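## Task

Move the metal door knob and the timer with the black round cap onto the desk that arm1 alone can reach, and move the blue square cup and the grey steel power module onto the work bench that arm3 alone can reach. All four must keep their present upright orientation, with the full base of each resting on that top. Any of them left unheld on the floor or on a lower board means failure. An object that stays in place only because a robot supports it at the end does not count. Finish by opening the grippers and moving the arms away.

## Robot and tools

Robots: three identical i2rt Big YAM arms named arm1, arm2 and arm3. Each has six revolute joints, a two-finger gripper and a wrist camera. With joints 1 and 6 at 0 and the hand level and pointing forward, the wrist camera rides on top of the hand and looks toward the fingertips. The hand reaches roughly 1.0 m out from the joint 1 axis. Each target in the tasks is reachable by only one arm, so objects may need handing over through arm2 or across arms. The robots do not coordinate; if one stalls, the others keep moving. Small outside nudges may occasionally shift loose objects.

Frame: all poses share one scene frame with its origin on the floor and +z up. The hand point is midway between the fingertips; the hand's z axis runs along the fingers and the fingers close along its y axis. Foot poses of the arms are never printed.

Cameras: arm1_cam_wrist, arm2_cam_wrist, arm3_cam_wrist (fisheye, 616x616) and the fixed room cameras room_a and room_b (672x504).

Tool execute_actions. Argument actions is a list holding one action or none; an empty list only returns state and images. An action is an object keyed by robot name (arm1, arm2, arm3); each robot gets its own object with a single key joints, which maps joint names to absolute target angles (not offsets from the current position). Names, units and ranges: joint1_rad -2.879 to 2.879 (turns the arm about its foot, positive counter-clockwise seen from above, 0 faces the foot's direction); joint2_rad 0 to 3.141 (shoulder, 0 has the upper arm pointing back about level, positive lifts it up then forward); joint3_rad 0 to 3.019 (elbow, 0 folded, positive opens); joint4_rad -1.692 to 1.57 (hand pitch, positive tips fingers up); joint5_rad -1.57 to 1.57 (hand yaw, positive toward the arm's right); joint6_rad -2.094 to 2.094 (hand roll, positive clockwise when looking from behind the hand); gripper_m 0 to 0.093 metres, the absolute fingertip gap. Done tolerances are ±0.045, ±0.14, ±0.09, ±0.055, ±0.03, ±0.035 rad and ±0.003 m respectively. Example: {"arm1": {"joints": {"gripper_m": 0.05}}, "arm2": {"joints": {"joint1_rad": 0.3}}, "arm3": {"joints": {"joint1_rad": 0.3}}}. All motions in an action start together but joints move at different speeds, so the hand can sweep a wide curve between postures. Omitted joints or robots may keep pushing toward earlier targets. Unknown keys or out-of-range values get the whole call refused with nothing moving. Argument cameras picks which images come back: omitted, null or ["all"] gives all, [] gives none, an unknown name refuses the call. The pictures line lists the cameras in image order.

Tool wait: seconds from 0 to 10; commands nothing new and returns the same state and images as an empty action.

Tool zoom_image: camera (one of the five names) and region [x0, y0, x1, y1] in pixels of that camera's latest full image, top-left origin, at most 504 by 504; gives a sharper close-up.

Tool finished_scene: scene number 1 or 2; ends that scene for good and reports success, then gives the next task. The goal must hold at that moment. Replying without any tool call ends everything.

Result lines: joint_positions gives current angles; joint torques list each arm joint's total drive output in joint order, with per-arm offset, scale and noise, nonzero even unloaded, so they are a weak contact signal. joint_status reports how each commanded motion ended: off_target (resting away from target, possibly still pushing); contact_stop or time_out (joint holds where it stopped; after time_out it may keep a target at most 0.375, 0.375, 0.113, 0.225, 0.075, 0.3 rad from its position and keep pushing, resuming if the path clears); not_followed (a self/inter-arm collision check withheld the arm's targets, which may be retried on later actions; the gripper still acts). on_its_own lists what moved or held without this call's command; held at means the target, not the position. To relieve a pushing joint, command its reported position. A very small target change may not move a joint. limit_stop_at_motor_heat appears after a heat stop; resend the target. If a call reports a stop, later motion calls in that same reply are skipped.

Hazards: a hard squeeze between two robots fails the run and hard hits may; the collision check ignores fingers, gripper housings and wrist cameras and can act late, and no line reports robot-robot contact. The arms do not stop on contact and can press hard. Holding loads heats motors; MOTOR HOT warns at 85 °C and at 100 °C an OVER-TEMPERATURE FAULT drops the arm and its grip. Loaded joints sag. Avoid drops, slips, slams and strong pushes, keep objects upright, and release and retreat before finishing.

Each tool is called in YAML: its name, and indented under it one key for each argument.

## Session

execute_actions:
  actions: []

Scene clock: 0.00 s.
Joint torques (N m, as the arm reports them, + toward a larger angle): no reading
arm1.joint_positions: joint1_rad=-0.795 joint2_rad=+0.243 joint3_rad=+1.582 joint4_rad=-1.501 joint5_rad=+0.242 joint6_rad=-0.533 gripper_m=+0.094
arm1.joint_status: not commanded
arm1.hand: x=+0.7016 y=-0.9361 z=+1.5252 quat_wxyz=(-0.536, -0.015, -0.762, +0.364) (m; scene frame)
arm2.joint_positions: joint1_rad=-0.379 joint2_rad=+0.280 joint3_rad=+1.594 joint4_rad=-1.357 joint5_rad=-0.018 joint6_rad=-0.620 gripper_m=+0.094
arm2.joint_status: not commanded
arm2.hand: x=+0.2149 y=+0.2271 z=+1.6381 quat_wxyz=(+0.074, -0.628, -0.351, +0.691) (m; scene frame)
arm3.joint_positions: joint1_rad=-0.737 joint2_rad=+0.514 joint3_rad=+1.307 joint4_rad=-1.356 joint5_rad=+0.161 joint6_rad=-0.420 gripper_m=+0.094
arm3.joint_status: not commanded
arm3.hand: x=-1.1348 y=+0.6012 z=+1.3815 quat_wxyz=(+0.057, -0.804, -0.343, +0.483) (m; scene frame)
pictures: arm1_cam_wrist, arm2_cam_wrist, arm3_cam_wrist, room_a, room_b
Images, in order (width x height): arm1_cam_wrist 616x616, arm2_cam_wrist 616x616, arm3_cam_wrist 616x616, room_a 672x504, room_b 672x504.

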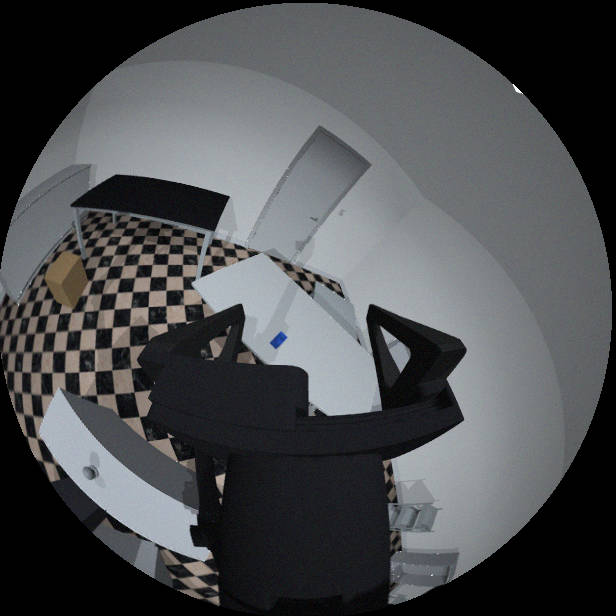

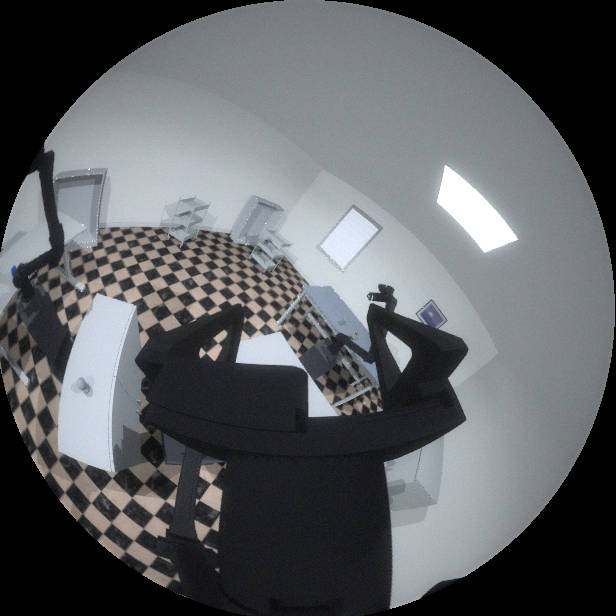

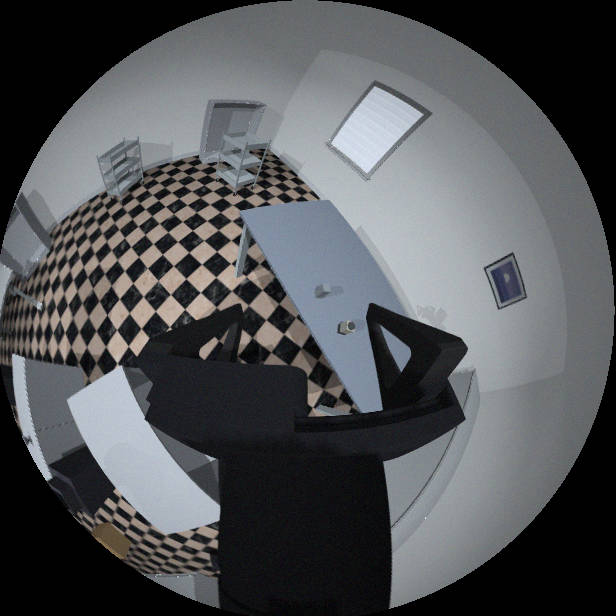

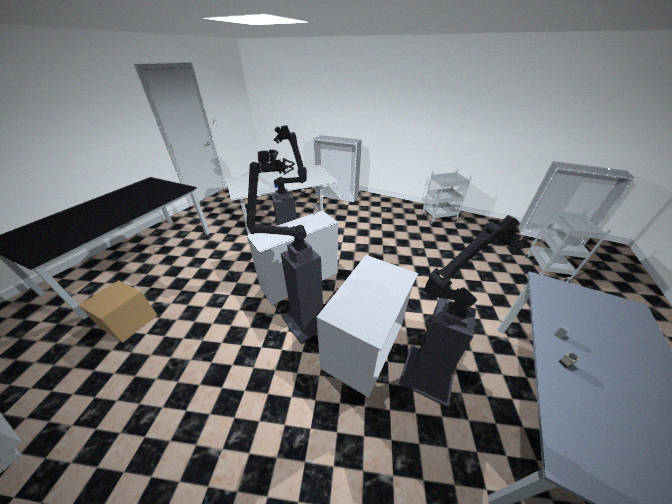

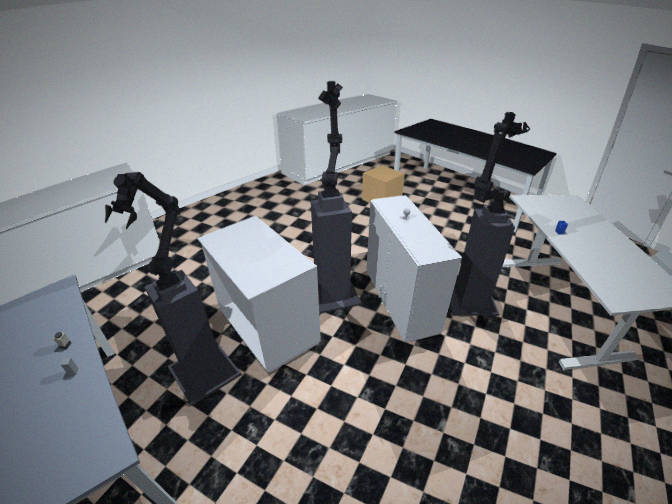

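execute_actions:
  actions:
    - {"arm1":{"joints":{"joint1_rad":-0.8,"joint2_rad":1.5,"joint3_rad":1.55,"joint4_rad":-1.57,"joint5_rad":0,"joint6_rad":0}},"arm2":{"joints":{"joint1_rad":0,"joint2_rad":1.3,"joint3_rad":1.4,"joint4_rad":-1.55,"joint5_rad":0,"joint6_rad":0}},"arm3":{"joints":{"joint1_rad":-0.9,"joint2_rad":1.5,"joint3_rad":1.55,"joint4_rad":-1.57,"joint5_rad":0,"joint6_rad":0}}}
  cameras: ["arm1_cam_wrist","arm3_cam_wrist","arm2_cam_wrist"]

Scene clock: 12.67 s.
Joint torques (N m, as the arm reports them, + toward a larger angle): arm1=[ -0.44 -13.95   8.15  -0.07  -0.13   0.1 ] | arm2=[  1.8  -10.47   8.78   0.02   0.05   0.16] | arm3=[ -0.11 -12.59  12.84  -0.01  -0.21   0.19]
arm1.joint_positions: joint1_rad=-0.795 joint2_rad=+1.490 joint3_rad=+1.546 joint4_rad=-1.556 joint5_rad=+0.003 joint6_rad=-0.016 gripper_m=+0.094
arm1.joint_status: all done
arm1.hand: x=+1.1443 y=-1.0663 z=+1.1916 quat_wxyz=(-0.031, -0.177, -0.984, +0.010) (m; scene frame)
arm2.joint_positions: joint1_rad=-0.008 joint2_rad=+1.306 joint3_rad=+1.396 joint4_rad=-1.541 joint5_rad=-0.001 joint6_rad=-0.016 gripper_m=+0.094
arm2.joint_status: all done
arm2.hand: x=-0.0599 y=-0.0386 z=+1.2866 quat_wxyz=(-0.024, -0.925, -0.375, +0.060) (m; scene frame)
arm3.joint_positions: joint1_rad=-0.897 joint2_rad=+1.523 joint3_rad=+1.522 joint4_rad=-1.561 joint5_rad=+0.003 joint6_rad=-0.015 gripper_m=+0.094
arm3.joint_status: all done
arm3.hand: x=-1.3776 y=+0.5270 z=+1.1292 quat_wxyz=(+0.001, -0.986, -0.165, +0.004) (m; scene frame)
pictures: arm1_cam_wrist, arm2_cam_wrist, arm3_cam_wrist
Images, in order (width x height): arm1_cam_wrist 616x616, arm2_cam_wrist 616x616, arm3_cam_wrist 616x616.

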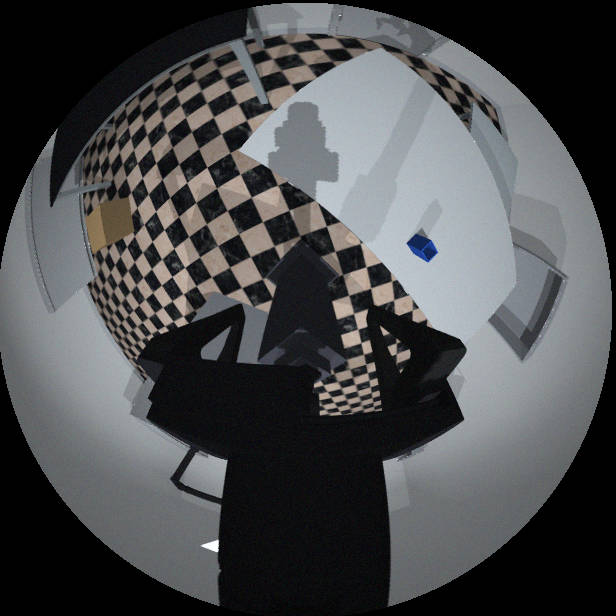

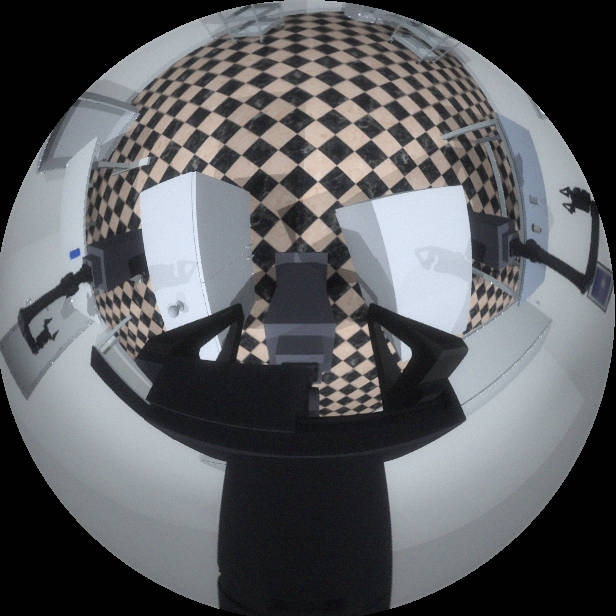

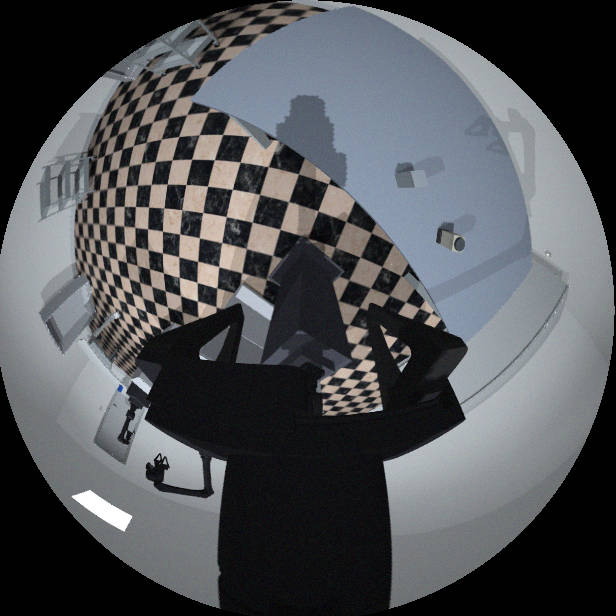

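execute_actions:
  actions:
    - {"arm1":{"joints":{"joint1_rad":-1.51,"joint2_rad":1.95,"joint3_rad":1.71,"joint4_rad":-1.28}},"arm3":{"joints":{"joint1_rad":-1.61,"joint2_rad":2.05,"joint3_rad":1.97,"joint4_rad":-1.44}}}
  cameras: ["arm1_cam_wrist","arm3_cam_wrist"]

Scene clock: 24.60 s.
Joint torques (N m, as the arm reports them, + toward a larger angle): arm1=[  0.58 -22.95   8.79   0.58  -0.06   0.08] | arm2=[ 1.93 -9.52  8.84  0.05  0.04  0.18] | arm3=[ -0.36 -19.56  14.31   0.3   -0.14   0.17]
arm1.joint_positions: joint1_rad=-1.516 joint2_rad=+1.971 joint3_rad=+1.690 joint4_rad=-1.287 joint5_rad=+0.001 joint6_rad=-0.013 gripper_m=+0.094
arm1.joint_status: all done
arm1.hand: x=+0.9923 y=-1.4321 z=+1.0046 quat_wxyz=(+0.002, -0.514, -0.858, +0.004) (m; scene frame)
arm2.joint_positions: joint1_rad=-0.008 joint2_rad=+1.306 joint3_rad=+1.396 joint4_rad=-1.541 joint5_rad=-0.001 joint6_rad=-0.016 gripper_m=+0.094
arm2.joint_status: not commanded
arm2.hand: x=-0.0599 y=-0.0386 z=+1.2866 quat_wxyz=(-0.024, -0.925, -0.375, +0.060) (m; scene frame)
arm3.joint_positions: joint1_rad=-1.605 joint2_rad=+2.078 joint3_rad=+1.925 joint4_rad=-1.440 joint5_rad=+0.001 joint6_rad=-0.012 gripper_m=+0.094
arm3.joint_status: all done
arm3.hand: x=-1.5327 y=+0.9123 z=+0.9880 quat_wxyz=(-0.001, -0.982, +0.189, -0.011) (m; scene frame)
pictures: arm1_cam_wrist, arm3_cam_wrist
Images, in order (width x height): arm1_cam_wrist 616x616, arm3_cam_wrist 616x616.

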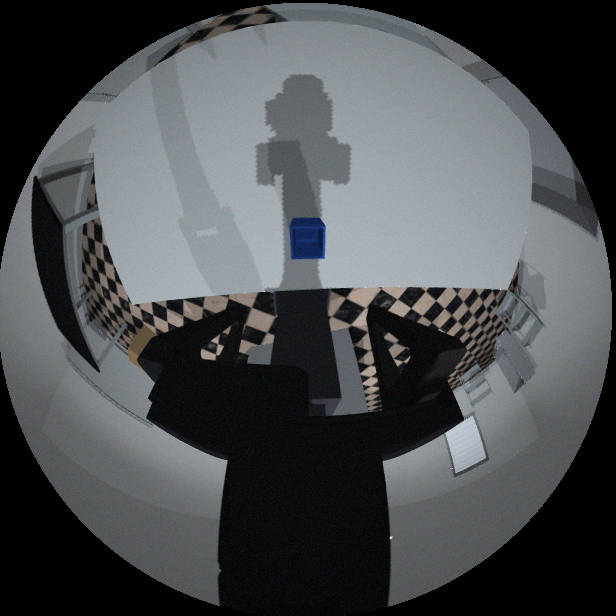

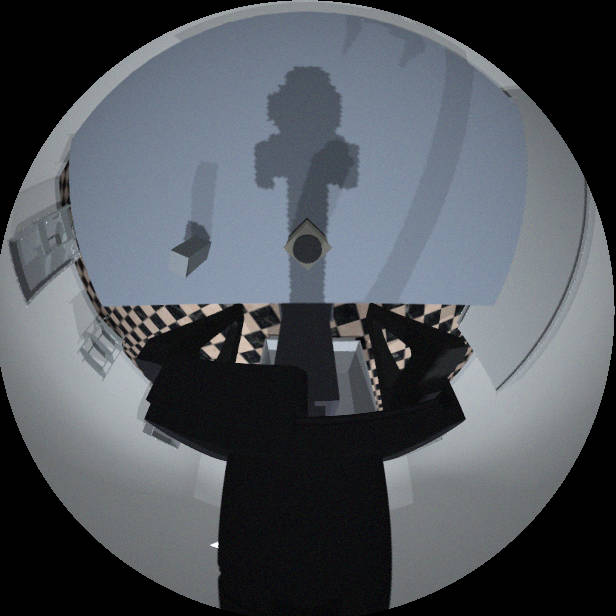

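execute_actions:
  actions:
    - {"arm1":{"joints":{"joint2_rad":2.11,"joint3_rad":1.63,"joint4_rad":-1.04}},"arm3":{"joints":{"joint2_rad":2.16,"joint3_rad":1.83,"joint4_rad":-1.195,"joint6_rad":0.785}}}
  cameras: ["arm1_cam_wrist","arm3_cam_wrist","room_b"]

Scene clock: 35.80 s.
Joint torques (N m, as the arm reports them, + toward a larger angle): arm1=[  0.48 -22.19   6.99   0.92  -0.07   0.08] | arm2=[ 1.54 -9.66  8.82  0.01  0.02  0.16] | arm3=[ -0.26 -20.33  11.34   0.72  -0.07   0.2 ]
arm1.joint_positions: joint1_rad=-1.516 joint2_rad=+2.108 joint3_rad=+1.628 joint4_rad=-1.054 joint5_rad=+0.001 joint6_rad=-0.013 gripper_m=+0.094
arm1.joint_status: all done
arm1.hand: x=+1.0020 y=-1.4523 z=+0.9031 quat_wxyz=(-0.013, -0.514, -0.858, +0.013) (m; scene frame)
arm2.joint_positions: joint1_rad=-0.008 joint2_rad=+1.306 joint3_rad=+1.396 joint4_rad=-1.541 joint5_rad=-0.001 joint6_rad=-0.016 gripper_m=+0.094
arm2.joint_status: not commanded
arm2.hand: x=-0.0599 y=-0.0386 z=+1.2866 quat_wxyz=(-0.024, -0.925, -0.375, +0.060) (m; scene frame)
arm3.joint_positions: joint1_rad=-1.605 joint2_rad=+2.187 joint3_rad=+1.809 joint4_rad=-1.207 joint5_rad=+0.001 joint6_rad=+0.769 gripper_m=+0.094
arm3.joint_status: all done
arm3.hand: x=-1.5423 y=+0.9164 z=+0.8767 quat_wxyz=(+0.002, -0.836, +0.549, -0.007) (m; scene frame)
pictures: arm1_cam_wrist, arm3_cam_wrist, room_b
Images, in order (width x height): arm1_cam_wrist 616x616, arm3_cam_wrist 616x616, room_b 672x504.

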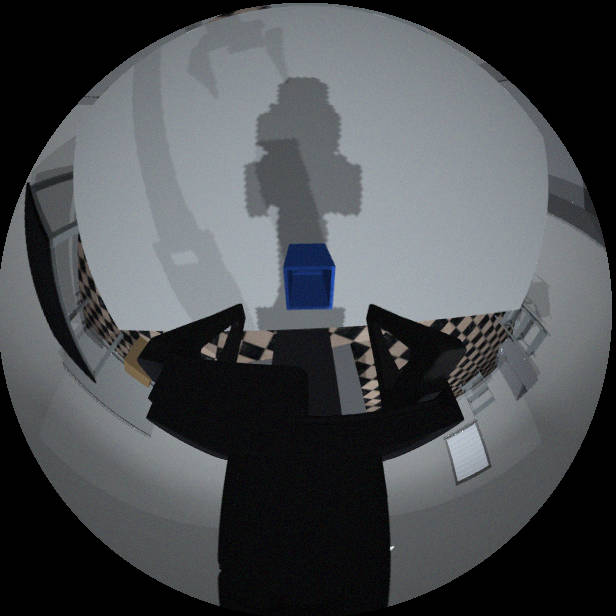

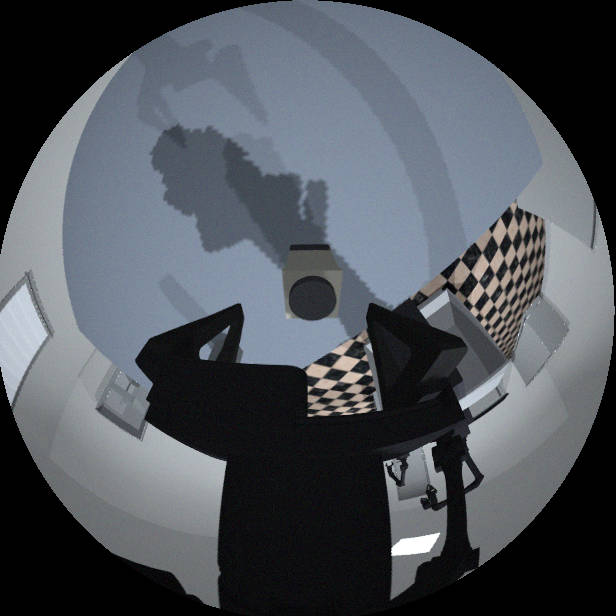

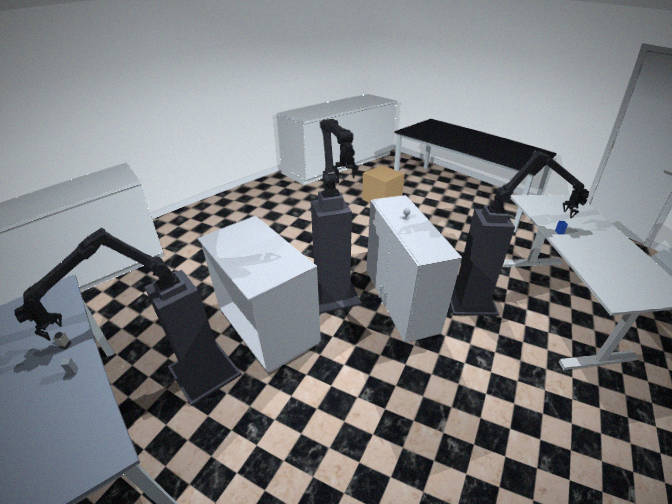

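execute_actions:
  actions:
    - {"arm1":{"joints":{"joint2_rad":2.2,"joint3_rad":1.53,"joint4_rad":-0.87}},"arm3":{"joints":{"joint2_rad":2.245,"joint3_rad":1.78,"joint4_rad":-1.05}}}
  cameras: ["arm1_cam_wrist","arm3_cam_wrist"]

Scene clock: 46.03 s.
Joint torques (N m, as the arm reports them, + toward a larger angle): arm1=[  0.5  -21.21   6.1    0.92  -0.07   0.08] | arm2=[ 1.53 -9.52  8.74  0.11  0.06  0.18] | arm3=[ -0.25 -19.14  10.28   0.81  -0.09   0.18]
arm1.joint_positions: joint1_rad=-1.516 joint2_rad=+2.190 joint3_rad=+1.531 joint4_rad=-0.884 joint5_rad=+0.001 joint6_rad=-0.013 gripper_m=+0.094
arm1.joint_status: all done
arm1.hand: x=+0.9940 y=-1.4381 z=+0.8237 quat_wxyz=(-0.009, -0.514, -0.858, +0.011) (m; scene frame)
arm2.joint_positions: joint1_rad=-0.008 joint2_rad=+1.306 joint3_rad=+1.396 joint4_rad=-1.541 joint5_rad=-0.001 joint6_rad=-0.016 gripper_m=+0.094
arm2.joint_status: not commanded
arm2.hand: x=-0.0599 y=-0.0386 z=+1.2866 quat_wxyz=(-0.024, -0.925, -0.375, +0.060) (m; scene frame)
arm3.joint_positions: joint1_rad=-1.605 joint2_rad=+2.254 joint3_rad=+1.767 joint4_rad=-1.061 joint5_rad=+0.001 joint6_rad=+0.770 gripper_m=+0.094
arm3.joint_status: all done
arm3.hand: x=-1.5503 y=+0.9197 z=+0.8201 quat_wxyz=(-0.001, -0.836, +0.549, +0.011) (m; scene frame)
pictures: arm1_cam_wrist, arm3_cam_wrist
Images, in order (width x height): arm1_cam_wrist 616x616, arm3_cam_wrist 616x616.

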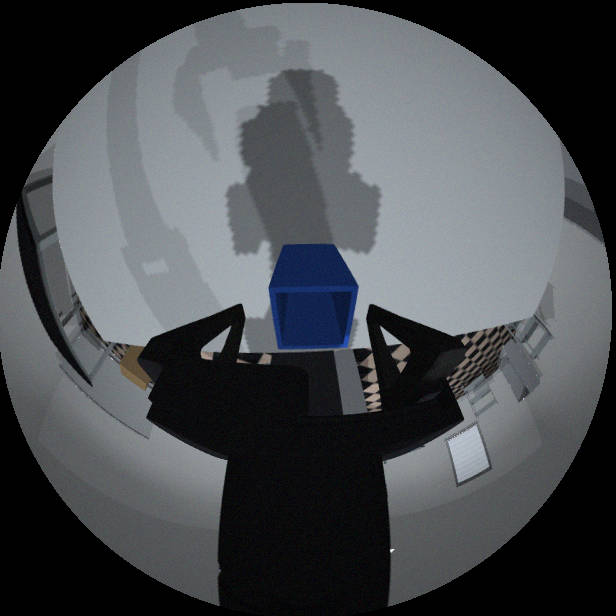

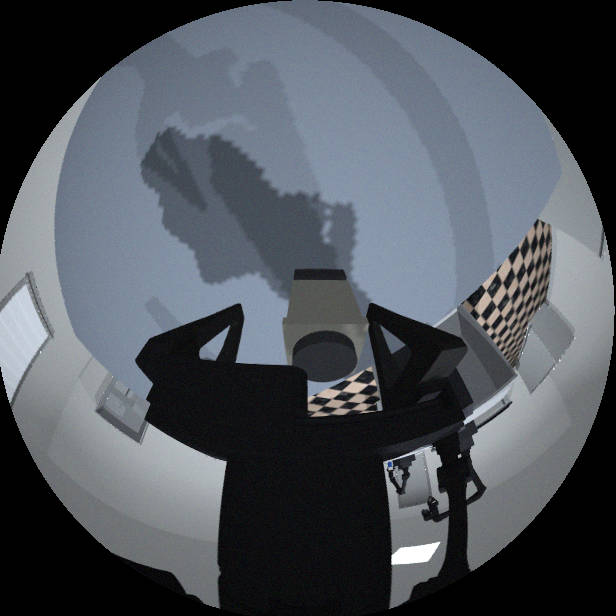

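execute_actions:
  actions:
    - {"arm1":{"joints":{"joint2_rad":2.25}},"arm3":{"joints":{"joint2_rad":2.29}}}
  cameras: ["arm1_cam_wrist","arm3_cam_wrist"]

Scene clock: 70.00 s.
Joint torques (N m, as the arm reports them, + toward a larger angle): arm1=[  0.49 -19.7    5.94   0.84  -0.06   0.08] | arm2=[ 1.27 -9.93  8.78  0.14  0.06  0.17] | arm3=[ -0.28 -18.55  10.09   0.71  -0.09   0.19]
arm1.joint_positions: joint1_rad=-1.516 joint2_rad=+2.219 joint3_rad=+1.531 joint4_rad=-0.884 joint5_rad=+0.001 joint6_rad=-0.013 gripper_m=+0.094
arm1.joint_status: all done
arm1.hand: x=+0.9909 y=-1.4325 z=+0.8069 quat_wxyz=(+0.003, -0.514, -0.858, +0.003) (m; scene frame)
arm2.joint_positions: joint1_rad=-0.008 joint2_rad=+1.306 joint3_rad=+1.396 joint4_rad=-1.541 joint5_rad=-0.001 joint6_rad=-0.016 gripper_m=+0.094
arm2.joint_status: not commanded
arm2.hand: x=-0.0599 y=-0.0386 z=+1.2866 quat_wxyz=(-0.024, -0.925, -0.375, +0.060) (m; scene frame)
arm3.joint_positions: joint1_rad=-1.605 joint2_rad=+2.288 joint3_rad=+1.767 joint4_rad=-1.061 joint5_rad=+0.001 joint6_rad=+0.770 gripper_m=+0.094
arm3.joint_status: all done
arm3.hand: x=-1.5445 y=+0.9173 z=+0.7982 quat_wxyz=(+0.002, -0.836, +0.549, -0.006) (m; scene frame)
pictures: arm1_cam_wrist, arm3_cam_wrist
Images, in order (width x height): arm1_cam_wrist 616x616, arm3_cam_wrist 616x616.

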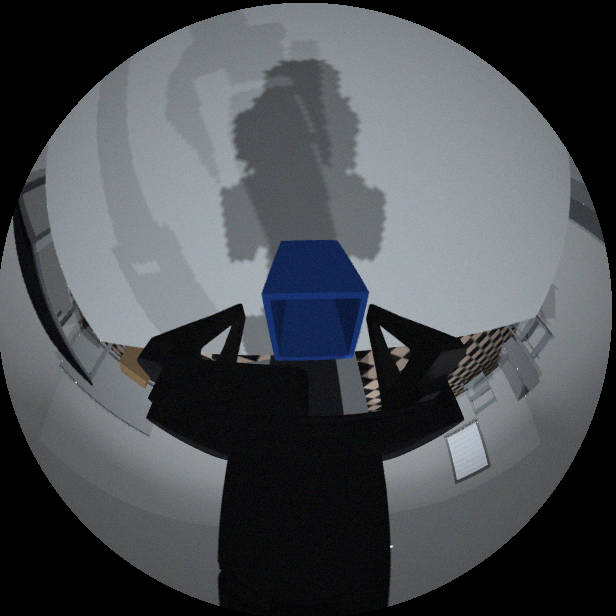

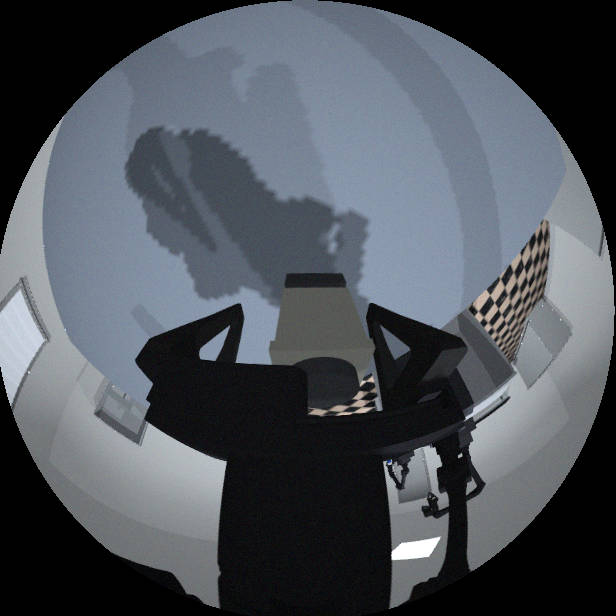

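execute_actions:
  actions:
    - {"arm1":{"joints":{"joint2_rad":2.27}},"arm3":{"joints":{"gripper_m":0.0}}}
  cameras: []

execute_actions:
  actions:
    - {"arm1":{"joints":{"gripper_m":0.0}},"arm3":{"joints":{"joint2_rad":2.0}}}
  cameras: ["arm1_cam_wrist","arm3_cam_wrist"]

Scene clock: 76.53 s.
Joint torques (N m, as the arm reports them, + toward a larger angle): arm1=[  0.5  -19.84   5.8    0.81  -0.07   0.08] | arm2=[ 1.57 -9.64  8.78  0.06  0.02  0.16] | arm3=[ -0.35 -18.55  10.04   0.66  -0.07   0.17]
arm1.joint_positions: joint1_rad=-1.516 joint2_rad=+2.235 joint3_rad=+1.531 joint4_rad=-0.884 joint5_rad=+0.001 joint6_rad=-0.013 gripper_m=+0.094
arm1.joint_status: all done
arm1.hand: x=+0.9892 y=-1.4292 z=+0.7977 quat_wxyz=(+0.010, -0.514, -0.858, -0.001) (m; scene frame)
arm2.joint_positions: joint1_rad=-0.008 joint2_rad=+1.306 joint3_rad=+1.396 joint4_rad=-1.541 joint5_rad=-0.001 joint6_rad=-0.016 gripper_m=+0.094
arm2.joint_status: not commanded
arm2.hand: x=-0.0599 y=-0.0386 z=+1.2866 quat_wxyz=(-0.024, -0.925, -0.375, +0.060) (m; scene frame)
arm3.joint_positions: joint1_rad=-1.605 joint2_rad=+2.288 joint3_rad=+1.767 joint4_rad=-1.059 joint5_rad=+0.001 joint6_rad=+0.771 gripper_m=+0.044
arm3.joint_status: gripper_m off_target (ended at +0.044, target +0.000)
arm3.hand: x=-1.5448 y=+0.9175 z=+0.7982 quat_wxyz=(+0.002, -0.836, +0.549, -0.005) (m; scene frame)
pictures: none
No camera images: the call's "cameras" was empty. Leave "cameras" out to get every camera's image.

Scene clock: 77.97 s.
Joint torques (N m, as the arm reports them, + toward a larger angle): arm1=[  0.5  -19.63   5.8    0.79  -0.04   0.08] | arm2=[ 1.7  -9.58  8.85  0.07  0.04  0.17] | arm3=[ -0.3  -18.11  12.37   1.14  -0.08   0.16]
arm1.joint_positions: joint1_rad=-1.516 joint2_rad=+2.235 joint3_rad=+1.531 joint4_rad=-0.883 joint5_rad=+0.000 joint6_rad=-0.013 gripper_m=+0.053
arm1.joint_status: gripper_m off_target (ended at +0.053, target +0.000)
arm1.hand: x=+0.9893 y=-1.4292 z=+0.7977 quat_wxyz=(+0.009, -0.514, -0.858, -0.001) (m; scene frame)
arm2.joint_positions: joint1_rad=-0.008 joint2_rad=+1.306 joint3_rad=+1.396 joint4_rad=-1.541 joint5_rad=-0.001 joint6_rad=-0.016 gripper_m=+0.094
arm2.joint_status: not commanded
arm2.hand: x=-0.0599 y=-0.0386 z=+1.2866 quat_wxyz=(-0.024, -0.925, -0.375, +0.060) (m; scene frame)
arm3.joint_positions: joint1_rad=-1.605 joint2_rad=+2.011 joint3_rad=+1.758 joint4_rad=-1.059 joint5_rad=+0.001 joint6_rad=+0.771 gripper_m=+0.044
arm3.joint_status: all done
arm3.hand: x=-1.5697 y=+0.9276 z=+0.9739 quat_wxyz=(-0.023, -0.829, +0.545, +0.126) (m; scene frame)
pictures: arm1_cam_wrist, arm3_cam_wrist
Images, in order (width x height): arm1_cam_wrist 616x616, arm3_cam_wrist 616x616.

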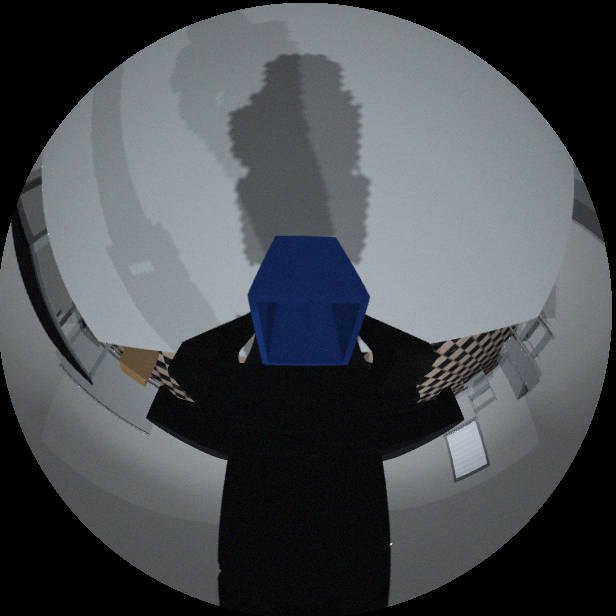

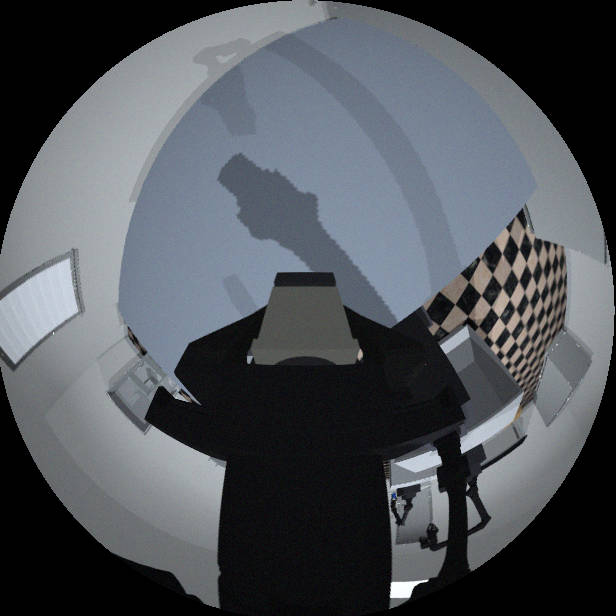

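execute_actions:
  actions:
    - {"arm1":{"joints":{"joint2_rad":1.8}}}
  cameras: ["room_a","room_b"]

Scene clock: 82.90 s.
Joint torques (N m, as the arm reports them, + toward a larger angle): arm1=[  0.53 -18.24   9.03   1.45  -0.04   0.08] | arm2=[ 1.67 -9.57  8.68  0.12  0.05  0.18] | arm3=[ -0.17 -18.02  12.38   1.16  -0.07   0.16]
arm1.joint_positions: joint1_rad=-1.516 joint2_rad=+1.785 joint3_rad=+1.516 joint4_rad=-0.880 joint5_rad=+0.000 joint6_rad=-0.013 gripper_m=+0.053
arm1.joint_status: all done
arm1.hand: x=+1.0103 y=-1.4657 z=+1.0639 quat_wxyz=(-0.176, -0.502, -0.839, +0.113) (m; scene frame)
arm2.joint_positions: joint1_rad=-0.008 joint2_rad=+1.306 joint3_rad=+1.396 joint4_rad=-1.541 joint5_rad=-0.001 joint6_rad=-0.016 gripper_m=+0.094
arm2.joint_status: not commanded
arm2.hand: x=-0.0599 y=-0.0386 z=+1.2866 quat_wxyz=(-0.024, -0.925, -0.375, +0.060) (m; scene frame)
arm3.joint_positions: joint1_rad=-1.605 joint2_rad=+2.011 joint3_rad=+1.758 joint4_rad=-1.059 joint5_rad=+0.001 joint6_rad=+0.771 gripper_m=+0.044
arm3.joint_status: not commanded
arm3.hand: x=-1.5697 y=+0.9276 z=+0.9739 quat_wxyz=(-0.023, -0.829, +0.545, +0.126) (m; scene frame)
pictures: room_a, room_b
Images, in order (width x height): room_a 672x504, room_b 672x504.

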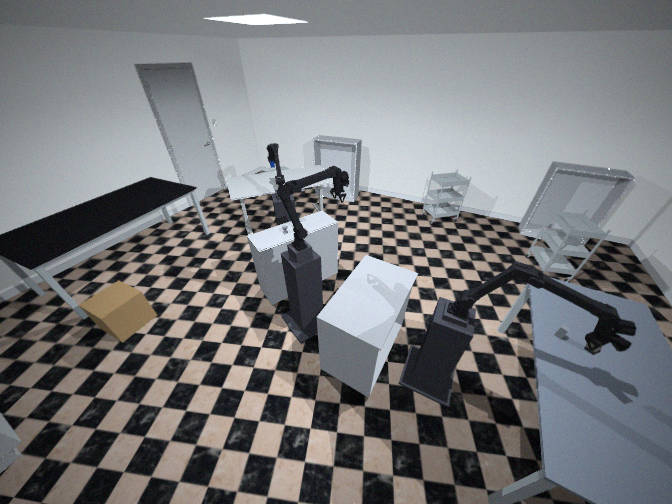

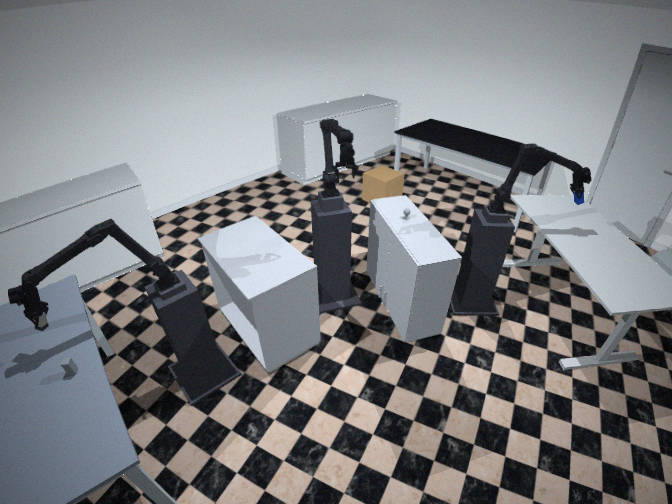

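execute_actions:
  actions:
    - {"arm1":{"joints":{"joint1_rad":1.6}},"arm3":{"joints":{"joint1_rad":1.5,"joint2_rad":1.8}}}
  cameras: []

execute_actions:
  actions:
    - {"arm1":{"joints":{"joint2_rad":2.05,"joint3_rad":1.97,"joint4_rad":-1.31}},"arm3":{"joints":{"joint2_rad":2.0,"joint3_rad":1.93,"joint4_rad":-1.345,"joint6_rad":0}}}

Scene clock: 95.67 s.
Joint torques (N m, as the arm reports them, + toward a larger angle): arm1=[ -0.42 -18.35   9.01   1.33   0.03   0.08] | arm2=[ 1.58 -9.65  8.78  0.04  0.04  0.16] | arm3=[ -0.06 -17.62  13.21   1.12   0.06   0.15]
arm1.joint_positions: joint1_rad=+1.608 joint2_rad=+1.785 joint3_rad=+1.516 joint4_rad=-0.877 joint5_rad=-0.002 joint6_rad=-0.013 gripper_m=+0.053
arm1.joint_status: all done
arm1.hand: x=+0.4334 y=-0.3279 z=+1.0655 quat_wxyz=(-0.109, +0.834, -0.510, -0.181) (m; scene frame)
arm2.joint_positions: joint1_rad=-0.008 joint2_rad=+1.306 joint3_rad=+1.396 joint4_rad=-1.541 joint5_rad=-0.001 joint6_rad=-0.016 gripper_m=+0.094
arm2.joint_status: not commanded
arm2.hand: x=-0.0599 y=-0.0386 z=+1.2866 quat_wxyz=(-0.024, -0.925, -0.375, +0.060) (m; scene frame)
arm3.joint_positions: joint1_rad=+1.502 joint2_rad=+1.829 joint3_rad=+1.755 joint4_rad=-1.053 joint5_rad=-0.002 joint6_rad=+0.771 gripper_m=+0.044
arm3.joint_status: all done
arm3.hand: x=-0.3337 y=+0.3901 z=+1.0931 quat_wxyz=(-0.217, -0.550, -0.806, -0.039) (m; scene frame)
pictures: none
No camera images: the call's "cameras" was empty. Leave "cameras" out to get every camera's image.

Scene clock: 97.40 s.
Joint torques (N m, as the arm reports them, + toward a larger angle): arm1=[ -0.46 -23.89  11.12   0.09   0.03   0.08] | arm2=[  1.5  -10.03   8.77   0.1    0.05   0.17] | arm3=[ -0.1  -19.45  14.48   0.19   0.    -0.11]
arm1.joint_positions: joint1_rad=+1.608 joint2_rad=+2.060 joint3_rad=+1.921 joint4_rad=-1.297 joint5_rad=-0.002 joint6_rad=-0.013 gripper_m=+0.053
arm1.joint_status: all done
arm1.hand: x=+0.4187 y=-0.2988 z=+1.0417 quat_wxyz=(-0.032, +0.851, -0.520, -0.060) (m; scene frame)
arm2.joint_positions: joint1_rad=-0.008 joint2_rad=+1.306 joint3_rad=+1.396 joint4_rad=-1.541 joint5_rad=-0.001 joint6_rad=-0.016 gripper_m=+0.094
arm2.joint_status: not commanded
arm2.hand: x=-0.0599 y=-0.0386 z=+1.2866 quat_wxyz=(-0.024, -0.925, -0.375, +0.060) (m; scene frame)
arm3.joint_positions: joint1_rad=+1.502 joint2_rad=+2.034 joint3_rad=+1.886 joint4_rad=-1.337 joint5_rad=-0.002 joint6_rad=+0.016 gripper_m=+0.044
arm3.joint_status: all done
arm3.hand: x=-0.3520 y=+0.3985 z=+1.0015 quat_wxyz=(-0.042, -0.219, -0.975, +0.007) (m; scene frame)
pictures: arm1_cam_wrist, arm2_cam_wrist, arm3_cam_wrist, room_a, room_b
Images, in order (width x height): arm1_cam_wrist 616x616, arm2_cam_wrist 616x616, arm3_cam_wrist 616x616, room_a 672x504, room_b 672x504.

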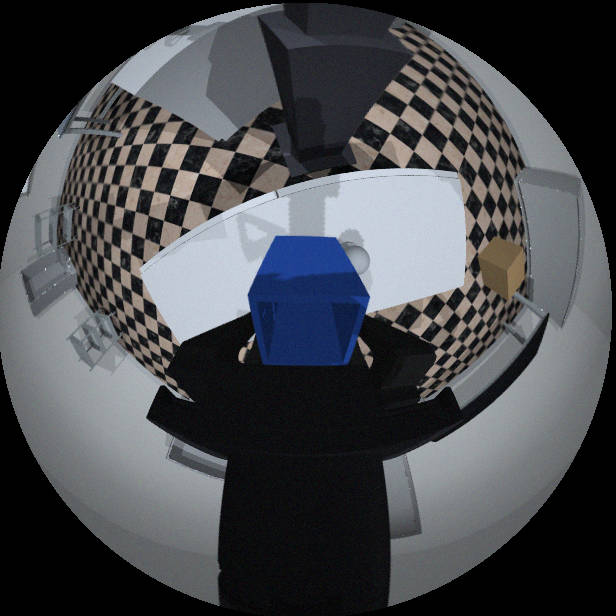

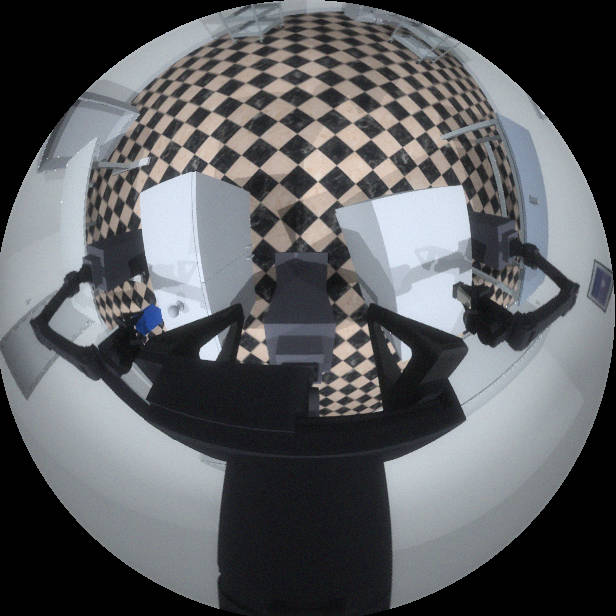

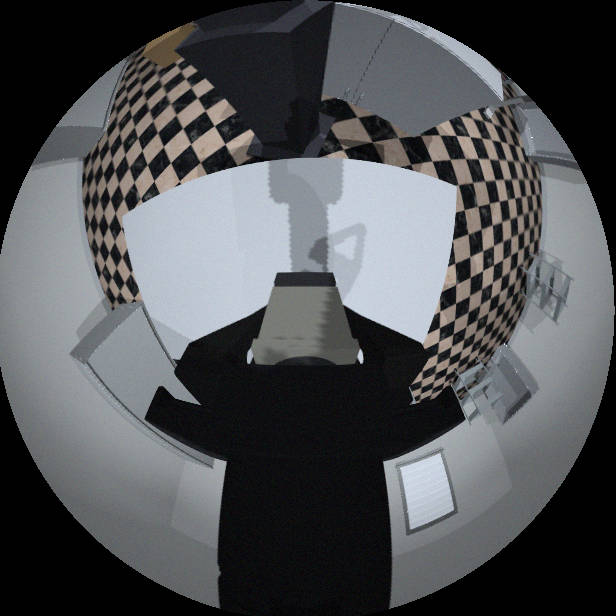

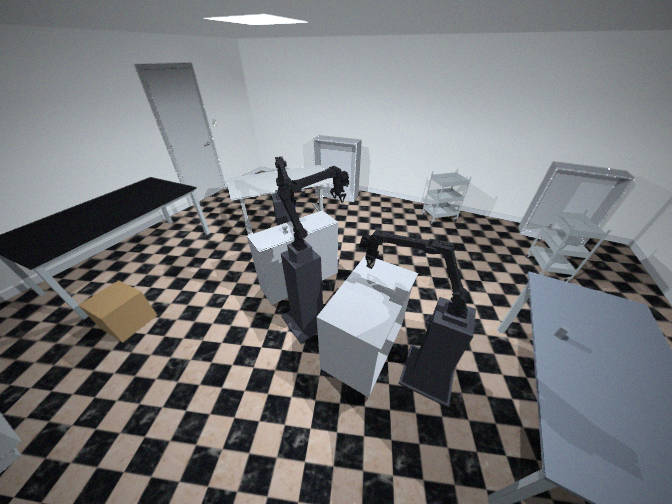

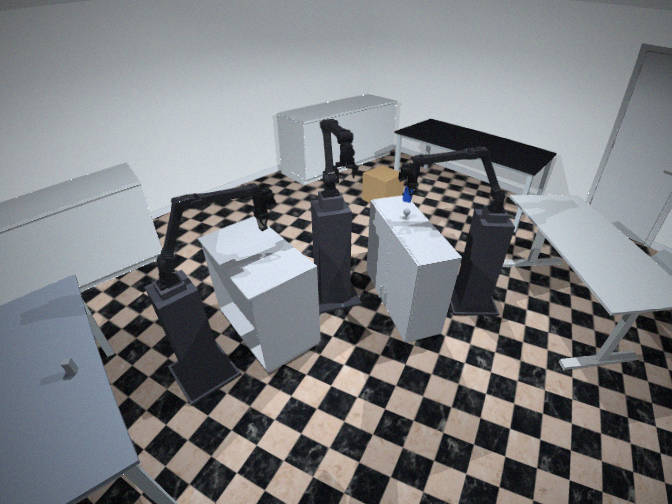

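execute_actions:
  actions:
    - {"arm1":{"joints":{"joint1_rad":1.87}}}
  cameras: []

execute_actions:
  actions:
    - {"arm1":{"joints":{"joint2_rad":2.28,"joint3_rad":1.99,"joint4_rad":-1.31}},"arm3":{"joints":{"joint2_rad":2.2,"joint3_rad":1.95,"joint4_rad":-1.345}}}
  cameras: ["arm1_cam_wrist","arm3_cam_wrist","room_b"]

Scene clock: 116.27 s.
Joint torques (N m, as the arm reports them, + toward a larger angle): arm1=[  0.33 -23.78  11.14   0.09   0.03   0.08] | arm2=[ 1.62 -9.82  8.8   0.07  0.07  0.18] | arm3=[ -0.12 -19.83  14.44   0.19  -0.01  -0.1 ]
arm1.joint_positions: joint1_rad=+1.867 joint2_rad=+2.060 joint3_rad=+1.921 joint4_rad=-1.297 joint5_rad=-0.002 joint6_rad=-0.013 gripper_m=+0.053
arm1.joint_status: all done
arm1.hand: x=+0.2744 y=-0.3955 z=+1.0429 quat_wxyz=(-0.025, +0.911, -0.406, -0.064) (m; scene frame)
arm2.joint_positions: joint1_rad=-0.008 joint2_rad=+1.306 joint3_rad=+1.396 joint4_rad=-1.541 joint5_rad=-0.001 joint6_rad=-0.016 gripper_m=+0.094
arm2.joint_status: not commanded
arm2.hand: x=-0.0599 y=-0.0386 z=+1.2866 quat_wxyz=(-0.024, -0.925, -0.375, +0.060) (m; scene frame)
arm3.joint_positions: joint1_rad=+1.502 joint2_rad=+2.034 joint3_rad=+1.886 joint4_rad=-1.337 joint5_rad=-0.002 joint6_rad=+0.015 gripper_m=+0.044
arm3.joint_status: not commanded
arm3.hand: x=-0.3520 y=+0.3985 z=+1.0015 quat_wxyz=(-0.042, -0.219, -0.975, +0.007) (m; scene frame)
pictures: none
No camera images: the call's "cameras" was empty. Leave "cameras" out to get every camera's image.

Scene clock: 117.43 s.
Joint torques (N m, as the arm reports them, + toward a larger angle): arm1=[  0.57 -26.19   9.36  -0.25   0.03   0.08] | arm2=[ 1.74 -9.48  8.79  0.1   0.04  0.18] | arm3=[ -0.06 -21.96  12.29  -0.07  -0.01  -0.1 ]
arm1.joint_positions: joint1_rad=+1.867 joint2_rad=+2.299 joint3_rad=+1.957 joint4_rad=-1.299 joint5_rad=-0.002 joint6_rad=-0.013 gripper_m=+0.053
arm1.joint_status: all done
arm1.hand: x=+0.2758 y=-0.3985 z=+0.9013 quat_wxyz=(+0.018, +0.913, -0.406, +0.028) (m; scene frame)
arm2.joint_positions: joint1_rad=-0.008 joint2_rad=+1.306 joint3_rad=+1.396 joint4_rad=-1.541 joint5_rad=-0.001 joint6_rad=-0.016 gripper_m=+0.094
arm2.joint_status: not commanded
arm2.hand: x=-0.0599 y=-0.0386 z=+1.2866 quat_wxyz=(-0.024, -0.925, -0.375, +0.060) (m; scene frame)
arm3.joint_positions: joint1_rad=+1.502 joint2_rad=+2.242 joint3_rad=+1.920 joint4_rad=-1.338 joint5_rad=-0.002 joint6_rad=+0.015 gripper_m=+0.044
arm3.joint_status: all done
arm3.hand: x=-0.3515 y=+0.3984 z=+0.8831 quat_wxyz=(+0.043, -0.219, -0.975, -0.011) (m; scene frame)
pictures: arm1_cam_wrist, arm3_cam_wrist, room_b
Images, in order (width x height): arm1_cam_wrist 616x616, arm3_cam_wrist 616x616, room_b 672x504.

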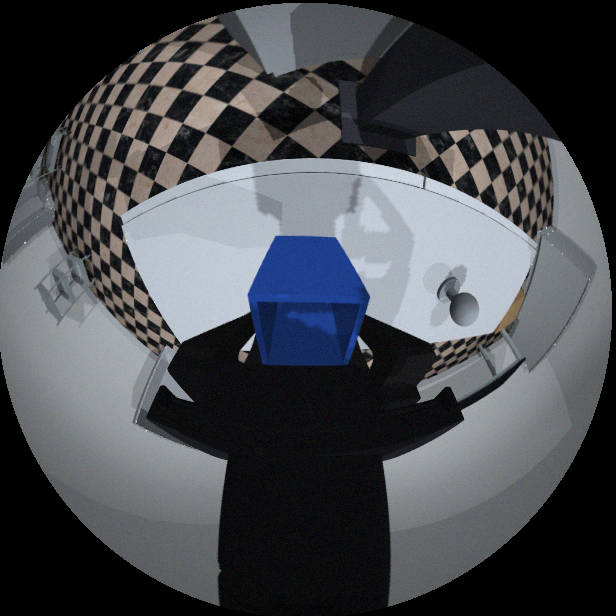

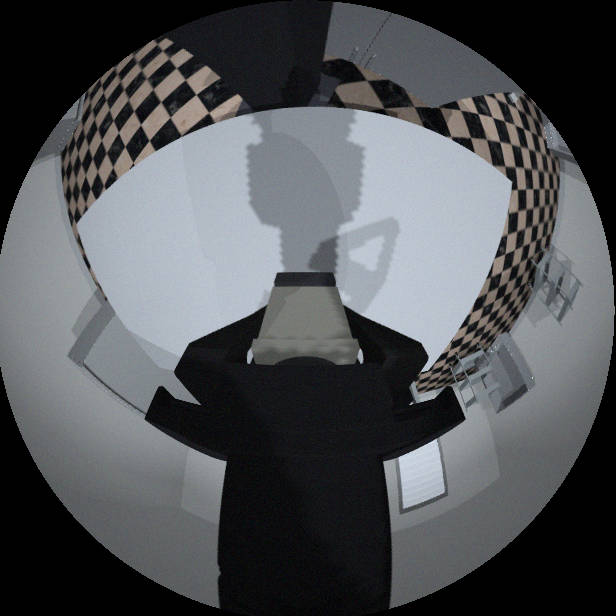

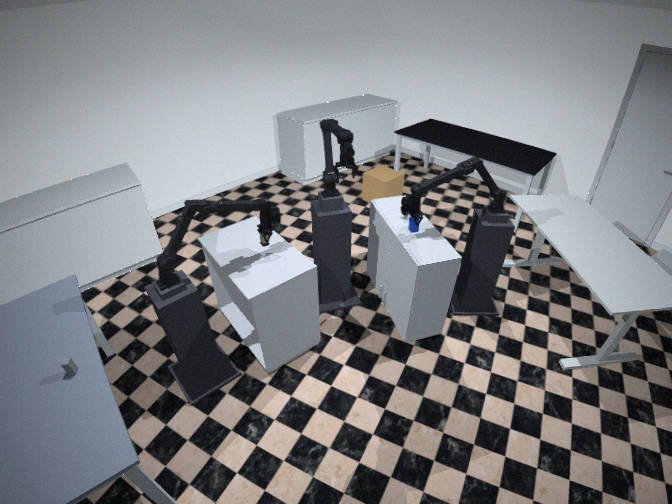

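execute_actions:
  actions:
    - {"arm1":{"joints":{"joint2_rad":2.36,"joint3_rad":2.04,"joint4_rad":-1.2}},"arm3":{"joints":{"joint2_rad":2.29,"joint4_rad":-1.2}}}
  cameras: ["arm1_cam_wrist","arm3_cam_wrist","room_b"]

Scene clock: 125.90 s.
Joint torques (N m, as the arm reports them, + toward a larger angle): arm1=[  0.53 -22.78  10.93   0.88   0.03   0.08] | arm2=[ 1.74 -9.82  8.83  0.04  0.03  0.17] | arm3=[ -0.06 -20.32  12.25   0.71   0.    -0.1 ]
arm1.joint_positions: joint1_rad=+1.867 joint2_rad=+2.327 joint3_rad=+1.985 joint4_rad=-1.215 joint5_rad=-0.002 joint6_rad=-0.013 gripper_m=+0.053
arm1.joint_status: all done
arm1.hand: x=+0.2579 y=-0.3782 z=+0.8921 quat_wxyz=(+0.000, +0.914, -0.406, -0.010) (m; scene frame)
arm2.joint_positions: joint1_rad=-0.008 joint2_rad=+1.306 joint3_rad=+1.396 joint4_rad=-1.541 joint5_rad=-0.001 joint6_rad=-0.016 gripper_m=+0.094
arm2.joint_status: not commanded
arm2.hand: x=-0.0599 y=-0.0386 z=+1.2866 quat_wxyz=(-0.024, -0.925, -0.375, +0.060) (m; scene frame)
arm3.joint_positions: joint1_rad=+1.502 joint2_rad=+2.305 joint3_rad=+1.920 joint4_rad=-1.210 joint5_rad=-0.002 joint6_rad=+0.015 gripper_m=+0.044
arm3.joint_status: all done
arm3.hand: x=-0.3305 y=+0.3889 z=+0.8407 quat_wxyz=(+0.012, -0.219, -0.976, -0.004) (m; scene frame)
pictures: arm1_cam_wrist, arm3_cam_wrist, room_b
Images, in order (width x height): arm1_cam_wrist 616x616, arm3_cam_wrist 616x616, room_b 672x504.

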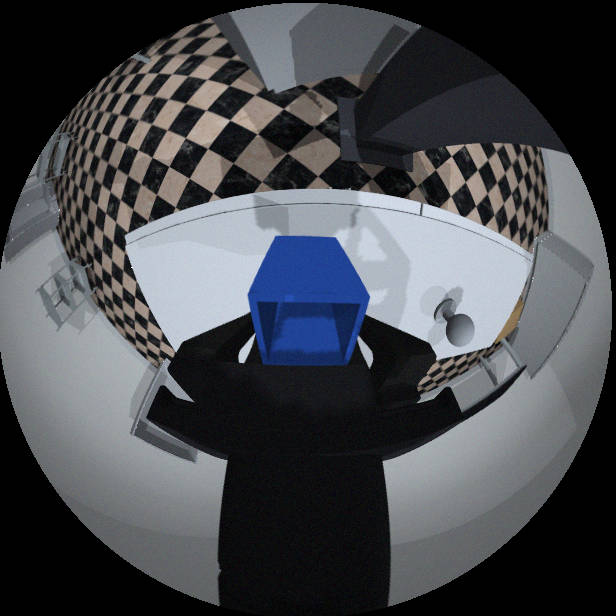

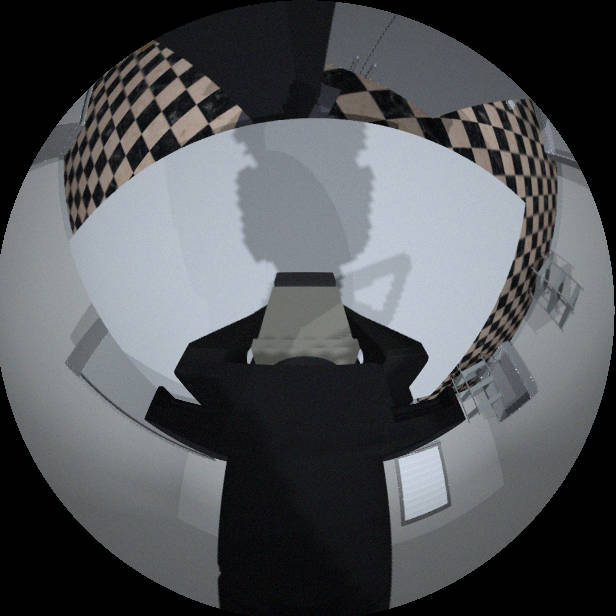

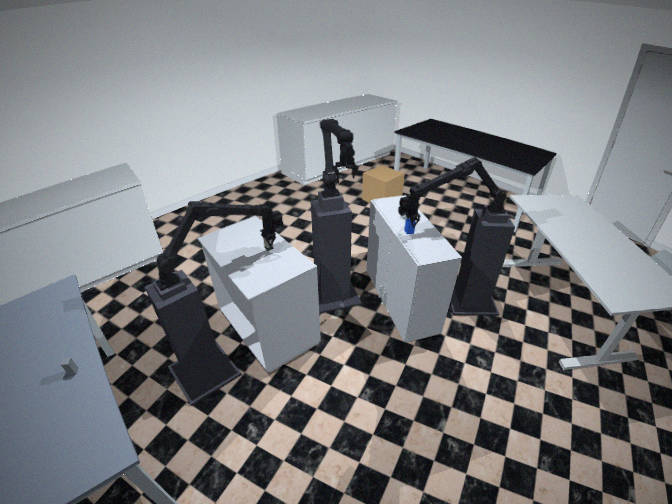

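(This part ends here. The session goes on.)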